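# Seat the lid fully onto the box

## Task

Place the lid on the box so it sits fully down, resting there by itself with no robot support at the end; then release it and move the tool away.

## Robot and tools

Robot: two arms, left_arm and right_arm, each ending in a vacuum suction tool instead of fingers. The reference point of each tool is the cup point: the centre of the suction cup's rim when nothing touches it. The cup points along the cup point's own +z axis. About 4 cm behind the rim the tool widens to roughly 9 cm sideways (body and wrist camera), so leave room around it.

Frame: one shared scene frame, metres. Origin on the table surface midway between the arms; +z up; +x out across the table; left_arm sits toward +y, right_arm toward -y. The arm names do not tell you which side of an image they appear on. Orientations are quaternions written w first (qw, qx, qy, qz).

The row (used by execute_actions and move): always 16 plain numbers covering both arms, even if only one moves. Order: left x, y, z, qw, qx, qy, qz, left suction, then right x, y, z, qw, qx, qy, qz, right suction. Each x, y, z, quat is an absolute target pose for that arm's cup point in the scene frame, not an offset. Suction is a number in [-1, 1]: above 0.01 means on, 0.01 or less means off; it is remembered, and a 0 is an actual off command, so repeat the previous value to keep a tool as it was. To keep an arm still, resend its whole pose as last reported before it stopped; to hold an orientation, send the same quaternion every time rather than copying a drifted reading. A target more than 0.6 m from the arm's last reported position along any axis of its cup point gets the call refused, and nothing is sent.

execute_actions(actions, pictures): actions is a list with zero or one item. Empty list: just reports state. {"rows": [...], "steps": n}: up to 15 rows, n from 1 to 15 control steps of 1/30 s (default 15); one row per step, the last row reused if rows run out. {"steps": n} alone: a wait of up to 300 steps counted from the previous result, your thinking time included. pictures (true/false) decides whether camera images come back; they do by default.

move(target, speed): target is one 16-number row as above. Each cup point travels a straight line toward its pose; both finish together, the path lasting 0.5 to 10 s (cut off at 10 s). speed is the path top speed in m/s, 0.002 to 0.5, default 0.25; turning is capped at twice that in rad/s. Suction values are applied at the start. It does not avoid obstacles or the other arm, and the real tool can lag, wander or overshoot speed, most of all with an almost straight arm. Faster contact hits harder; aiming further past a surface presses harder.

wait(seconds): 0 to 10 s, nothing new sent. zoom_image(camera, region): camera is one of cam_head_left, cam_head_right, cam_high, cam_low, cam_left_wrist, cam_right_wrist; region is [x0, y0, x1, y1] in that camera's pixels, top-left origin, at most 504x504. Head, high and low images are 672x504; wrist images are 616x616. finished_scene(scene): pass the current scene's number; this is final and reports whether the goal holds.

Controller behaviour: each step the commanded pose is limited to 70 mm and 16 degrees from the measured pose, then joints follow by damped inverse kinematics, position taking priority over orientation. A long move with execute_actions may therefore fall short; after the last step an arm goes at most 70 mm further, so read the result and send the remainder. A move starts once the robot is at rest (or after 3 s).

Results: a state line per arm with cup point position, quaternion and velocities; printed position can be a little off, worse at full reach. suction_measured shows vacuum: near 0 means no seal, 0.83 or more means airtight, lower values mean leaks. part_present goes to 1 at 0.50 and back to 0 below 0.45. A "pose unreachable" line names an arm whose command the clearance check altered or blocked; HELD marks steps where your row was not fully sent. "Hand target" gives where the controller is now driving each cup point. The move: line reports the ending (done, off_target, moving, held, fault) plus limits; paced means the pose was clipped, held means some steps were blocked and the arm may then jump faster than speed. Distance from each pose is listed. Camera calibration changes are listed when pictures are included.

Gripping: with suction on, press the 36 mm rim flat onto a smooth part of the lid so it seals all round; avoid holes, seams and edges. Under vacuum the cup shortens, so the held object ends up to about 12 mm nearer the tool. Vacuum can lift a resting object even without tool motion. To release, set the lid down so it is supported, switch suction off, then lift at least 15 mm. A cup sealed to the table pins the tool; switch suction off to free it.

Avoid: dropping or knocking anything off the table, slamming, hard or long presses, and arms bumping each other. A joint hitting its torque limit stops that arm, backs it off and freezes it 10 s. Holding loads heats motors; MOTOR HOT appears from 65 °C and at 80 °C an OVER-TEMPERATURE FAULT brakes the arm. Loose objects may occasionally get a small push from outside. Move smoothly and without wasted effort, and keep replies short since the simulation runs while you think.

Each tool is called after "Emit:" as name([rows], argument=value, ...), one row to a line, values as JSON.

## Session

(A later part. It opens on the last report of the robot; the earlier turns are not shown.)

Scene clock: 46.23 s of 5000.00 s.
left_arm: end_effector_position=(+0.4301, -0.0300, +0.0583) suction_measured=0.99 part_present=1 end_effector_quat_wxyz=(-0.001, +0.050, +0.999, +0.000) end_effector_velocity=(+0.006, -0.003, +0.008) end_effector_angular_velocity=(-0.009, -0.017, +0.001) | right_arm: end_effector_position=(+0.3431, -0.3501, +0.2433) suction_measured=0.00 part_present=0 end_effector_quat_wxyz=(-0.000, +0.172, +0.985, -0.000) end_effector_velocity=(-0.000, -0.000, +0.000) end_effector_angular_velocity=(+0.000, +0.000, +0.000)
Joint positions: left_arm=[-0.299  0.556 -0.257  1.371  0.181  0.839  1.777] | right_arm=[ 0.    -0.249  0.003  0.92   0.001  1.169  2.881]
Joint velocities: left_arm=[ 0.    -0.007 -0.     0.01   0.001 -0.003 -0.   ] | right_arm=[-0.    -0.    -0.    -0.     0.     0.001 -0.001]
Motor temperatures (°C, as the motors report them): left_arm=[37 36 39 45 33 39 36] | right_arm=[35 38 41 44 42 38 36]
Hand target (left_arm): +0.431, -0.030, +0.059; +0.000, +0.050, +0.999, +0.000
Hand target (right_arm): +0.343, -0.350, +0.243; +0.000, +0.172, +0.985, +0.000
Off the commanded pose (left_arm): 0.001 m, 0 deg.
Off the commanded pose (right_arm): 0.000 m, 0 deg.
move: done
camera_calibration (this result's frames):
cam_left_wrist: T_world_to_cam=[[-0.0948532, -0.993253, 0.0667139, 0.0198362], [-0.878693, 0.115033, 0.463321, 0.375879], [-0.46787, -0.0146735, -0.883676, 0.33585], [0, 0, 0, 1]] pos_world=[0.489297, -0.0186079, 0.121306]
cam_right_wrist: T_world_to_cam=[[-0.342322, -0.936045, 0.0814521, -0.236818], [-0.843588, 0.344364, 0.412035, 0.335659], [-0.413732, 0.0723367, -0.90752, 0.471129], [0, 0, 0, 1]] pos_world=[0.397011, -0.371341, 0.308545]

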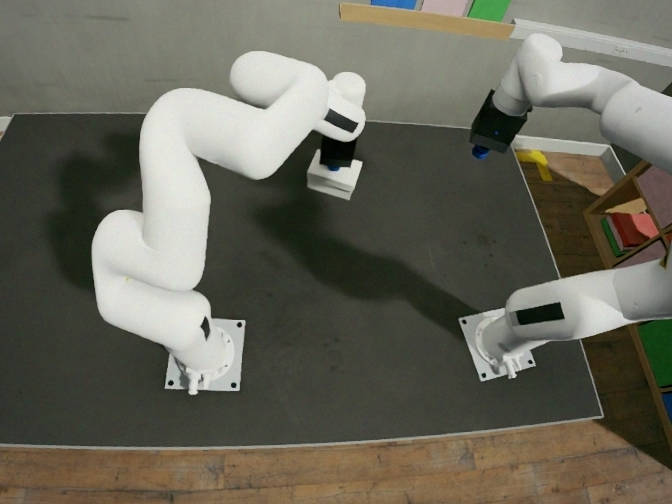

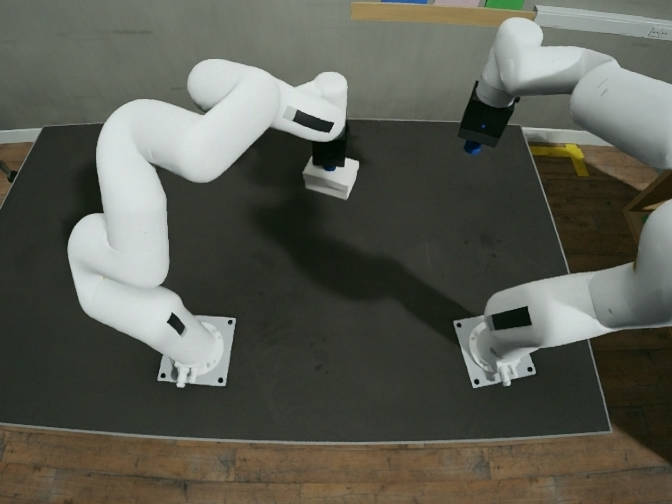

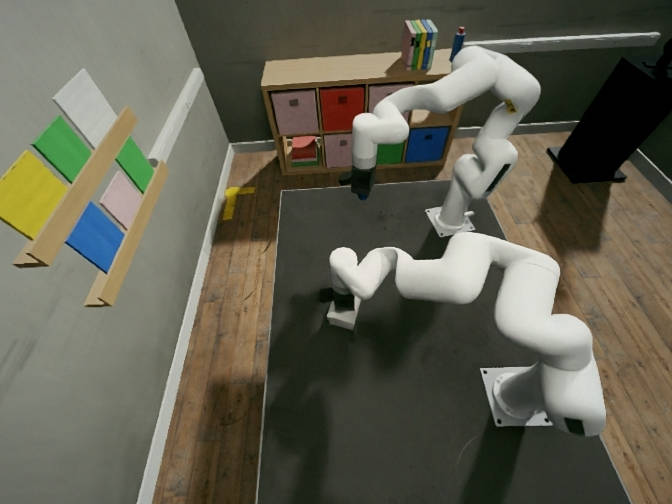

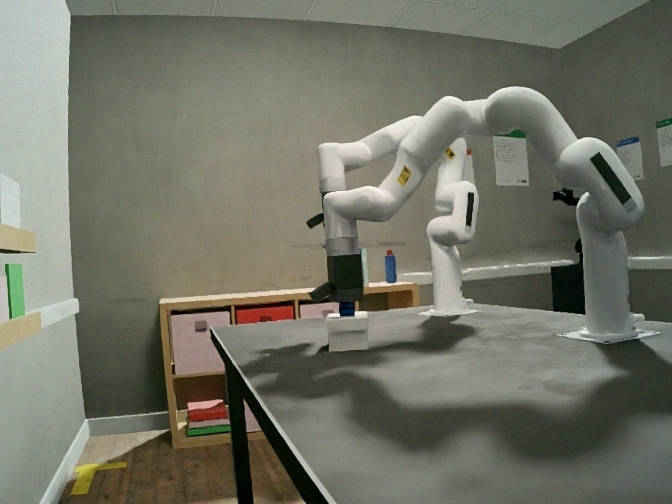

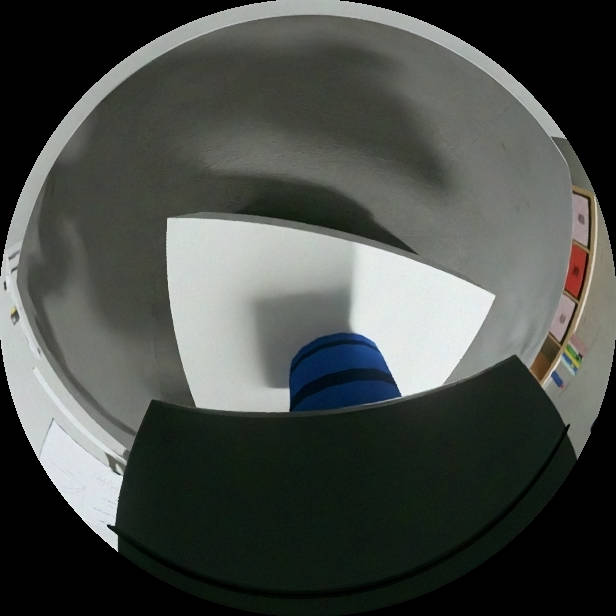

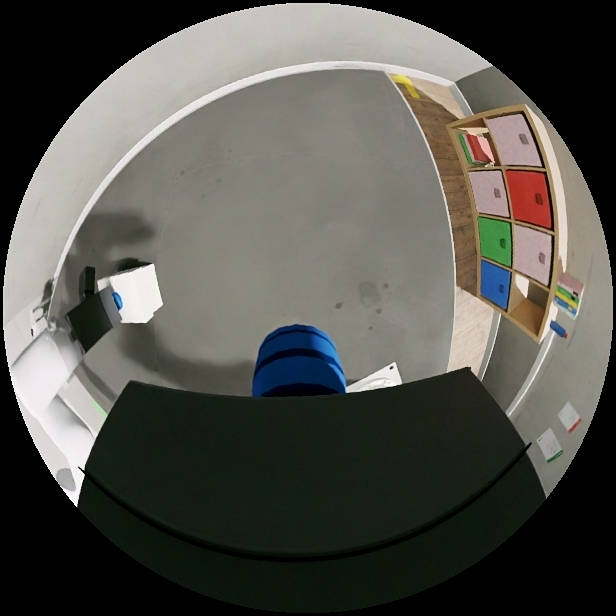

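It's engaged and level. Push down, release, lift.

Emit:
move(target=[0.4307,-0.0301,0.041,0,0.0497,0.9988,0,1, 0.3431,-0.3501,0.2433,0,0.172,0.985,0,0], speed=0.02)

Emit:
zoom_image(camera="cam_low", region=[300, 285, 400, 365])

Emit:
execute_actions([
  {"rows":[[0.4307,-0.0301,0.041,0,0.0497,0.9988,0,0, 0.3431,-0.3501,0.2433,0,0.172,0.985,0,0]],"steps":15},
], pictures=false)

Emit:
move(target=[0.42,-0.01,0.16,0,0.0497,0.9988,0,0, 0.3431,-0.3501,0.2433,0,0.172,0.985,0,0], speed=0.15)

Emit:
zoom_image(camera="cam_low", region=[300, 285, 400, 365])

Emit:
zoom_image(camera="cam_head_right", region=[285, 130, 375, 210])

Scene clock: 53.03 s of 5000.00 s.
left_arm: end_effector_position=(+0.4307, -0.0301, +0.0411) suction_measured=0.99 part_present=1 end_effector_quat_wxyz=(+0.000, +0.050, +0.999, +0.000) end_effector_velocity=(+0.001, -0.001, +0.001) end_effector_angular_velocity=(-0.002, -0.006, -0.002) | right_arm: end_effector_position=(+0.3431, -0.3501, +0.2433) suction_measured=0.00 part_present=0 end_effector_quat_wxyz=(+0.000, +0.172, +0.985, +0.000) end_effector_velocity=(+0.000, -0.000, +0.000) end_effector_angular_velocity=(-0.001, -0.001, -0.000)
Joint positions: left_arm=[-0.304  0.587 -0.25   1.365  0.192  0.801  1.77 ] | right_arm=[ 0.    -0.249  0.003  0.92   0.001  1.169  2.881]
Joint velocities: left_arm=[-0.    -0.    -0.001  0.002  0.003 -0.003 -0.001] | right_arm=[-0.    -0.     0.     0.    -0.002 -0.     0.001]
Motor temperatures (°C, as the motors report them): left_arm=[37 36 39 45 33 39 36] | right_arm=[35 38 41 44 42 38 36]
Hand target (left_arm): +0.431, -0.030, +0.041; +0.000, +0.050, +0.999, +0.000
Hand target (right_arm): +0.343, -0.350, +0.243; -0.000, +0.172, +0.985, +0.000
Off the commanded pose (left_arm): 0.000 m, 0 deg.
Off the commanded pose (right_arm): 0.000 m, 0 deg.
After step 90, 2.63 s passed at rest.
move: done
camera_calibration (this result's frames):
cam_left_wrist: T_world_to_cam=[[-0.0946445, -0.993237, 0.0672582, 0.0208224], [-0.879431, 0.115079, 0.461908, 0.384755], [-0.466524, -0.0154319, -0.884374, 0.320255], [0, 0, 0, 1]] pos_world=[0.489742, -0.0186533, 0.104103]
cam_right_wrist: T_world_to_cam=[[-0.342322, -0.936046, 0.081452, -0.236818], [-0.843588, 0.344364, 0.412035, 0.335659], [-0.413732, 0.0723366, -0.90752, 0.471129], [0, 0, 0, 1]] pos_world=[0.397011, -0.371341, 0.308545]

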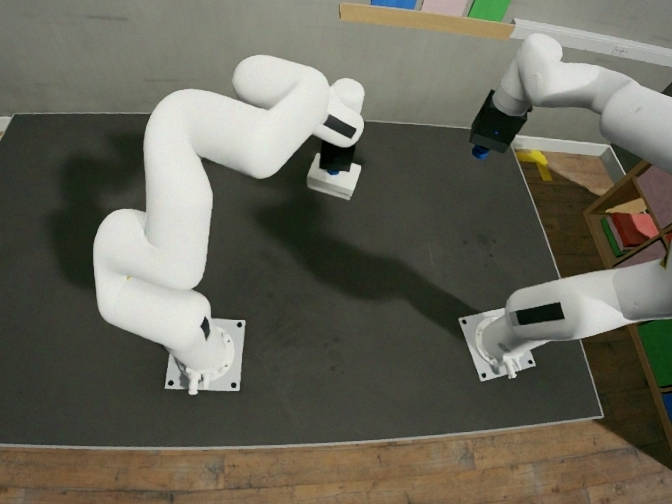

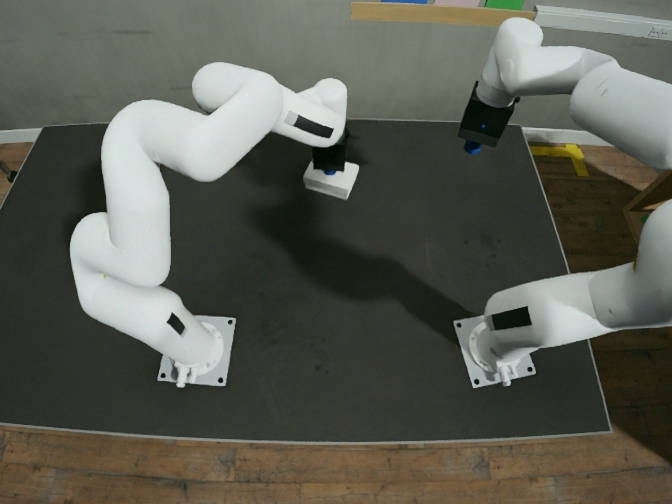

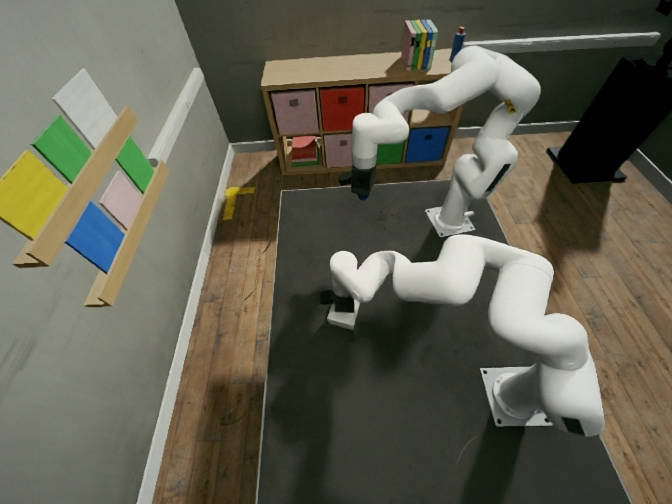

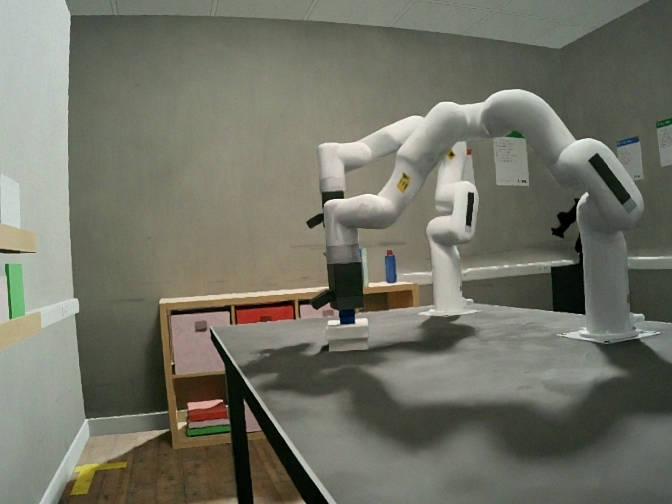

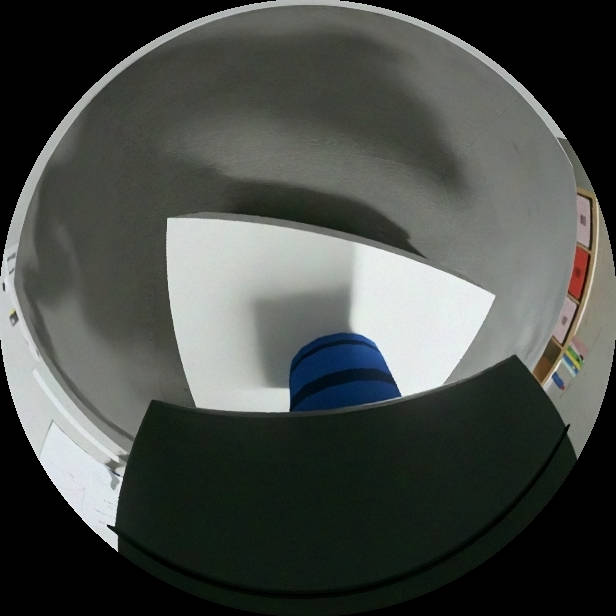

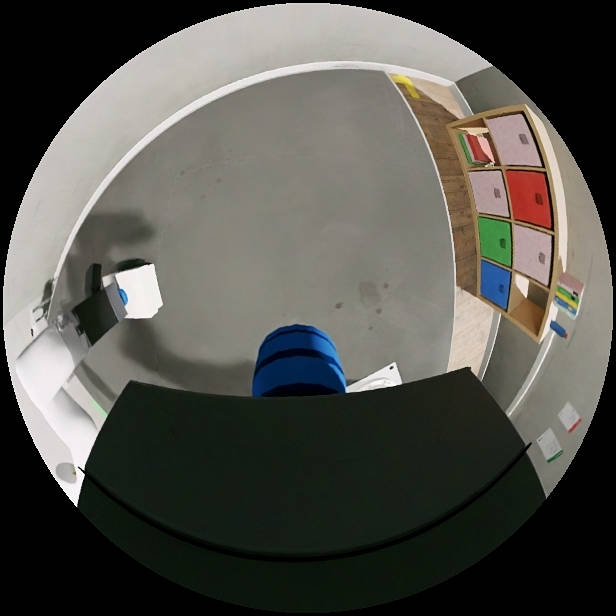

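Region (300, 285, 400, 365) of cam_low's 672x504 image, scaled by 5.040, with more detail than that image has; it fills the top 403 rows of this view, and the rest is white.

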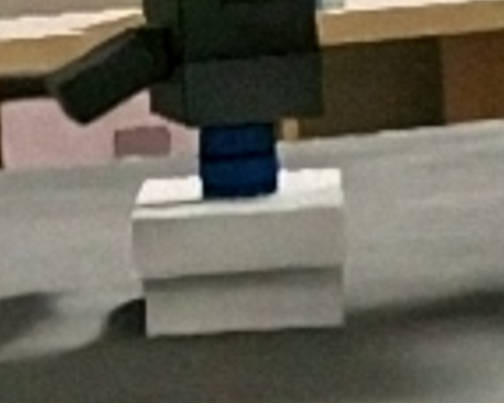

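Scene clock: 53.53 s of 5000.00 s.
left_arm: end_effector_position=(+0.4318, -0.0308, +0.0424) suction_measured=0.00 part_present=0 end_effector_quat_wxyz=(+0.002, +0.050, +0.999, -0.001) end_effector_velocity=(-0.002, +0.001, -0.003) end_effector_angular_velocity=(+0.004, +0.007, -0.000) | right_arm: end_effector_position=(+0.3431, -0.3501, +0.2433) suction_measured=0.00 part_present=0 end_effector_quat_wxyz=(+0.000, +0.172, +0.985, +0.000) end_effector_velocity=(+0.001, +0.000, +0.000) end_effector_angular_velocity=(+0.002, -0.002, -0.002)
Joint positions: left_arm=[-0.304  0.586 -0.25   1.367  0.192  0.8    1.77 ] | right_arm=[ 0.    -0.249  0.003  0.92   0.001  1.169  2.881]
Joint velocities: left_arm=[ 0.001  0.003 -0.    -0.003  0.001  0.001 -0.   ] | right_arm=[-0.    -0.001 -0.001 -0.     0.001 -0.002  0.001]
Motor temperatures (°C, as the motors report them): left_arm=[37 36 39 45 33 39 36] | right_arm=[35 38 41 44 42 38 36]
Hand target (left_arm): +0.431, -0.030, +0.041; -0.000, +0.050, +0.999, -0.000
Hand target (right_arm): +0.343, -0.350, +0.243; +0.000, +0.172, +0.985, -0.000
Off the commanded pose (left_arm): 0.002 m, 0 deg.
Off the commanded pose (right_arm): 0.000 m, 0 deg.
Steps of this call (steps 1 to 15: all 15 steps of this action). Readings (end_effector_position | what the end effector reports):
1: left_arm (+0.4307, -0.0301, +0.0411) | right_arm (+0.3431, -0.3501, +0.2433) | left_arm suction_measured=0.69 part_present=1 | right_arm suction_measured=0.00 part_present=0
2: left_arm (+0.4308, -0.0301, +0.0411) | right_arm (+0.3431, -0.3501, +0.2433) | left_arm suction_measured=0.11 part_present=0 | right_arm suction_measured=0.00 part_present=0
4: left_arm (+0.4323, -0.0312, +0.0436) | right_arm (+0.3431, -0.3501, +0.2433) | left_arm suction_measured=0.01 part_present=0 | right_arm suction_measured=0.00 part_present=0
8: left_arm (+0.4324, -0.0312, +0.0435) | right_arm (+0.3431, -0.3501, +0.2433) | left_arm suction_measured=0.00 part_present=0 | right_arm suction_measured=0.00 part_present=0
15: the state above

Scene clock: 55.00 s of 5000.00 s.
left_arm: end_effector_position=(+0.4199, -0.0100, +0.1594) suction_measured=0.00 part_present=0 end_effector_quat_wxyz=(-0.001, +0.050, +0.999, +0.000) end_effector_velocity=(+0.002, -0.001, +0.005) end_effector_angular_velocity=(-0.004, -0.007, -0.001) | right_arm: end_effector_position=(+0.3431, -0.3501, +0.2433) suction_measured=0.00 part_present=0 end_effector_quat_wxyz=(+0.000, +0.172, +0.985, -0.000) end_effector_velocity=(+0.000, +0.000, +0.000) end_effector_angular_velocity=(+0.000, -0.001, +0.001)
Joint positions: left_arm=[-0.256  0.352 -0.282  1.375  0.111  1.041  1.841] | right_arm=[ 0.    -0.249  0.003  0.92   0.001  1.169  2.881]
Joint velocities: left_arm=[-0.001 -0.005 -0.     0.006 -0.001  0.002  0.001] | right_arm=[-0.    -0.001  0.     0.     0.    -0.001 -0.001]
Motor temperatures (°C, as the motors report them): left_arm=[37 36 39 45 33 39 36] | right_arm=[35 38 41 44 42 38 36]
Hand target (left_arm): +0.420, -0.010, +0.160; -0.000, +0.050, +0.999, -0.000
Hand target (right_arm): +0.343, -0.350, +0.243; -0.000, +0.172, +0.985, -0.000
Off the commanded pose (left_arm): 0.001 m, 0 deg.
Off the commanded pose (right_arm): 0.000 m, 0 deg.
move: done
camera_calibration (this result's frames):
cam_left_wrist: T_world_to_cam=[[-0.0951336, -0.993195, 0.0671788, 0.0320164], [-0.878727, 0.115496, 0.463141, 0.317777], [-0.467748, -0.0149716, -0.883735, 0.420631], [0, 0, 0, 1]] pos_world=[0.479035, 0.0013942, 0.2224]
cam_right_wrist: T_world_to_cam=[[-0.342322, -0.936045, 0.0814522, -0.236818], [-0.843588, 0.344364, 0.412035, 0.335659], [-0.413732, 0.0723366, -0.90752, 0.471128], [0, 0, 0, 1]] pos_world=[0.397011, -0.371341, 0.308545]

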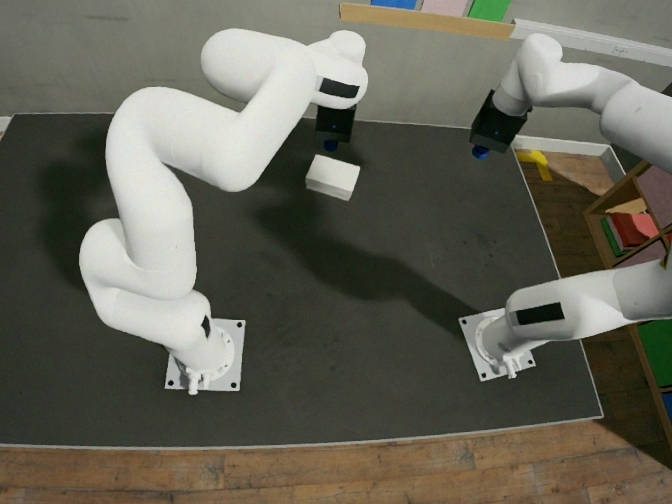

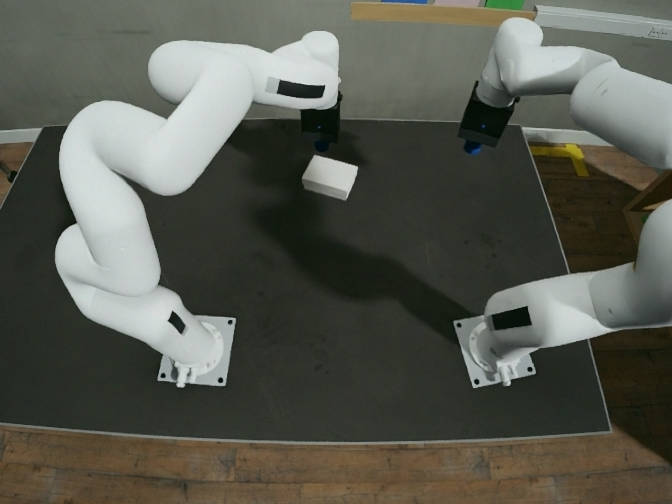

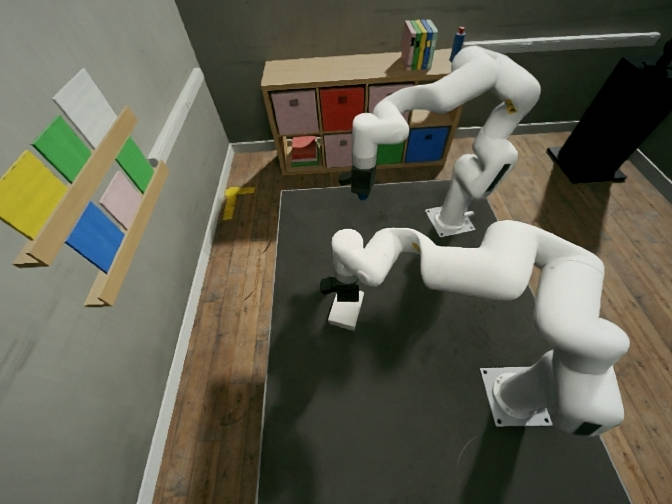

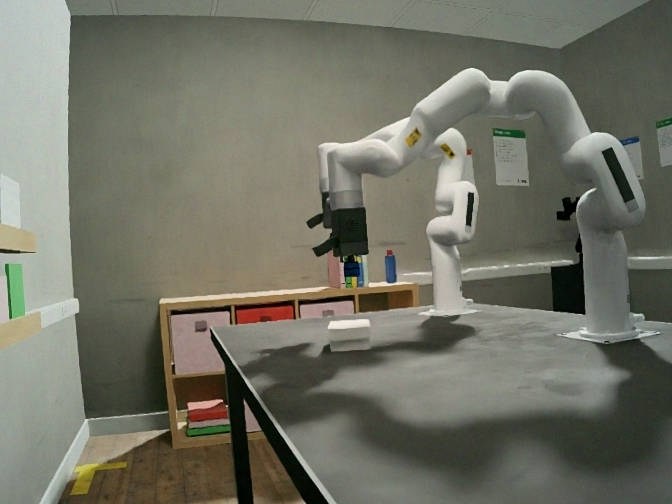

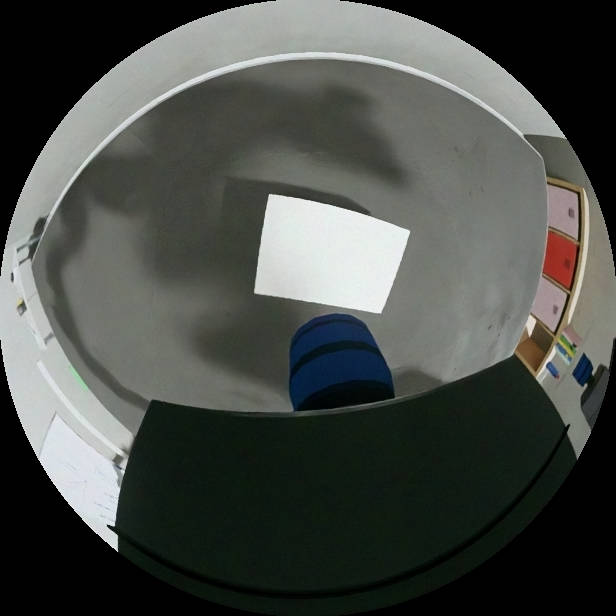

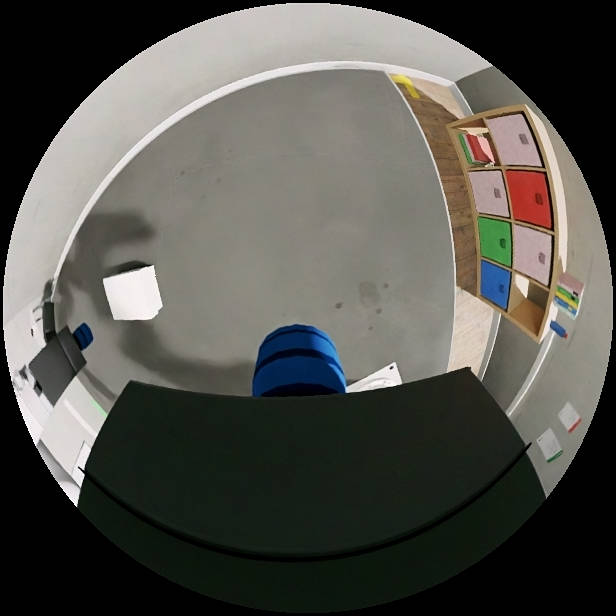

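Region (300, 285, 400, 365) of cam_low's 672x504 image, scaled by 5.040, with more detail than that image has; it fills the top 403 rows of this view, and the rest is white.

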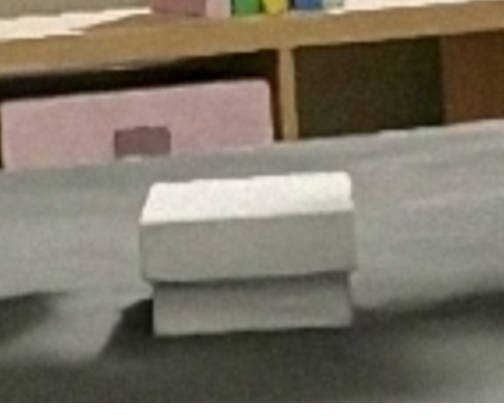

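Region (285, 130, 375, 210) of cam_head_right's 672x504 image, scaled by 5.600, with more detail than that image has.

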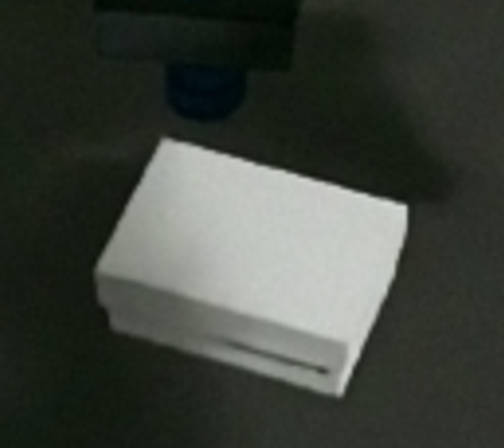

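Emit:
execute_actions(actions=[])

Scene clock: 58.07 s of 5000.00 s.
left_arm: end_effector_position=(+0.4202, -0.0101, +0.1602) suction_measured=0.00 part_present=0 end_effector_quat_wxyz=(-0.000, +0.050, +0.999, -0.000) end_effector_velocity=(+0.000, +0.000, +0.000) end_effector_angular_velocity=(+0.000, -0.000, +0.000) | right_arm: end_effector_position=(+0.3431, -0.3501, +0.2433) suction_measured=0.00 part_present=0 end_effector_quat_wxyz=(-0.000, +0.172, +0.985, -0.000) end_effector_velocity=(+0.000, -0.000, +0.000) end_effector_angular_velocity=(+0.000, -0.000, +0.001)
Joint positions: left_arm=[-0.255  0.351 -0.282  1.376  0.111  1.041  1.841] | right_arm=[ 0.    -0.249  0.003  0.92   0.001  1.169  2.881]
Joint velocities: left_arm=[ 0.001  0.    -0.     0.     0.     0.     0.   ] | right_arm=[-0.     0.    -0.     0.    -0.    -0.    -0.001]
Motor temperatures (°C, as the motors report them): left_arm=[37 36 39 45 33 39 36] | right_arm=[35 38 41 44 42 38 36]
Hand target (left_arm): +0.420, -0.010, +0.160; -0.000, +0.050, +0.999, -0.000
Hand target (right_arm): +0.343, -0.350, +0.243; -0.000, +0.172, +0.985, -0.000
Off the commanded pose (left_arm): 0.000 m, 0 deg.
Off the commanded pose (right_arm): 0.000 m, 0 deg.
Steps of this call (steps 1 to 90: nothing new was sent; then 0.07 s passed at rest). Readings (end_effector_position | what the end effector reports):
1: left_arm (+0.4199, -0.0100, +0.1596) | right_arm (+0.3431, -0.3501, +0.2433) | left_arm suction_measured=0.00 part_present=0 | right_arm suction_measured=0.00 part_present=0
2: left_arm (+0.4200, -0.0101, +0.1597) | right_arm (+0.3431, -0.3501, +0.2433) | left_arm suction_measured=0.00 part_present=0 | right_arm suction_measured=0.00 part_present=0
4: left_arm (+0.4201, -0.0101, +0.1599) | right_arm (+0.3431, -0.3501, +0.2433) | left_arm suction_measured=0.00 part_present=0 | right_arm suction_measured=0.00 part_present=0
8: left_arm (+0.4201, -0.0101, +0.1601) | right_arm (+0.3431, -0.3501, +0.2433) | left_arm suction_measured=0.00 part_present=0 | right_arm suction_measured=0.00 part_present=0
90: the state above
camera_calibration (this result's frames):
cam_left_wrist: T_world_to_cam=[[-0.0951871, -0.993155, 0.0676909, 0.0317907], [-0.879323, 0.115762, 0.461942, 0.318137], [-0.466616, -0.0155512, -0.884323, 0.421042], [0, 0, 0, 1]] pos_world=[0.479236, 0.00129268, 0.223225]
cam_right_wrist: T_world_to_cam=[[-0.342322, -0.936045, 0.0814524, -0.236818], [-0.843588, 0.344364, 0.412035, 0.335659], [-0.413732, 0.0723365, -0.90752, 0.471128], [0, 0, 0, 1]] pos_world=[0.397011, -0.371341, 0.308545]

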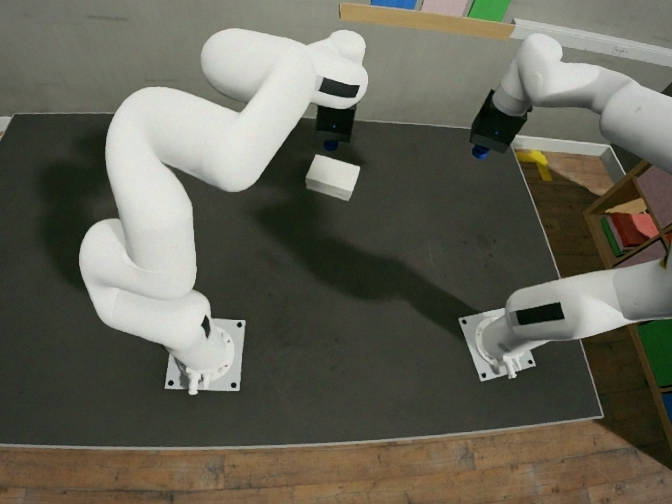

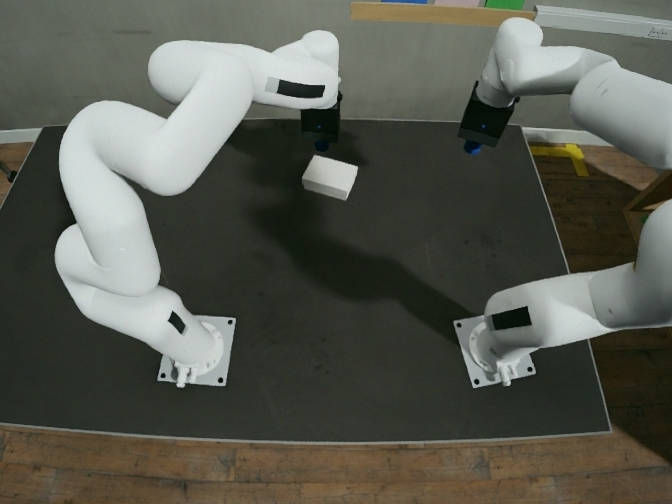

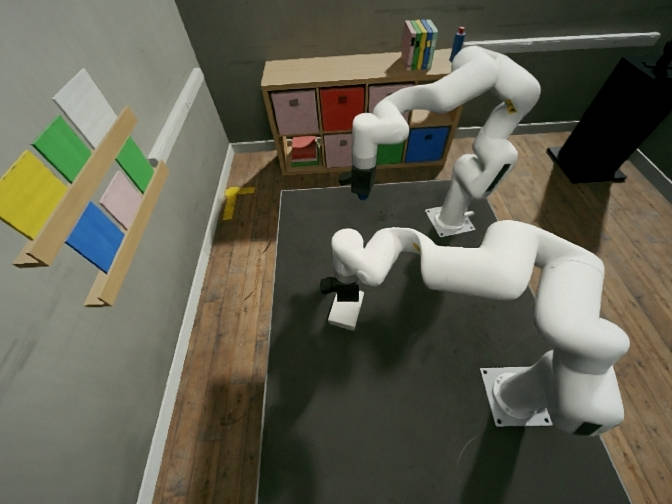

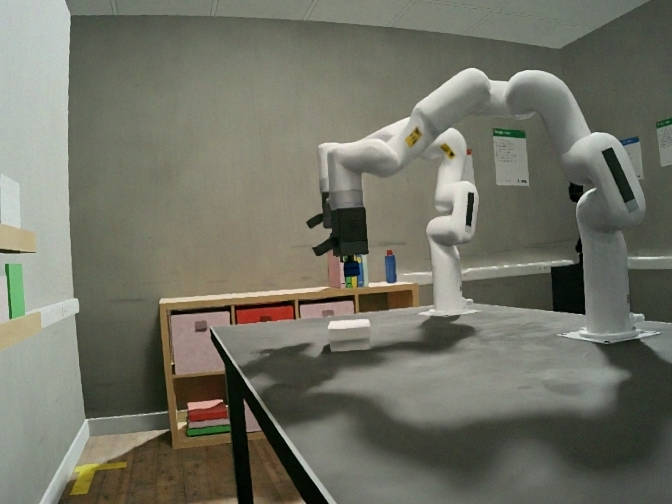

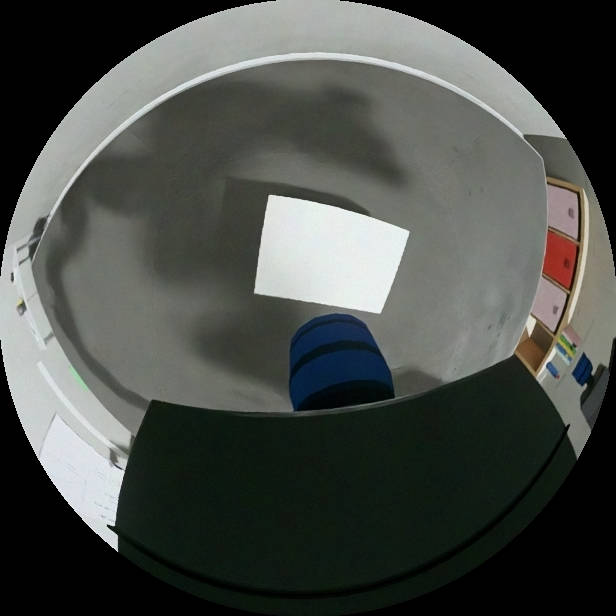

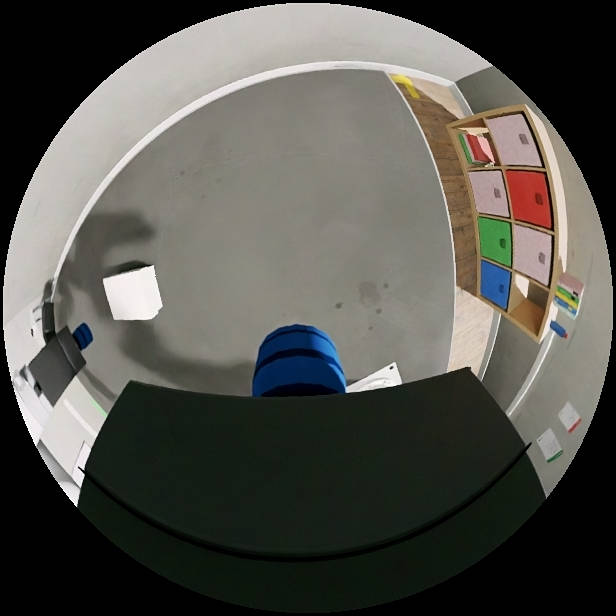

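Emit:
finished_scene(scene=2)

The scene is finished: the task was done.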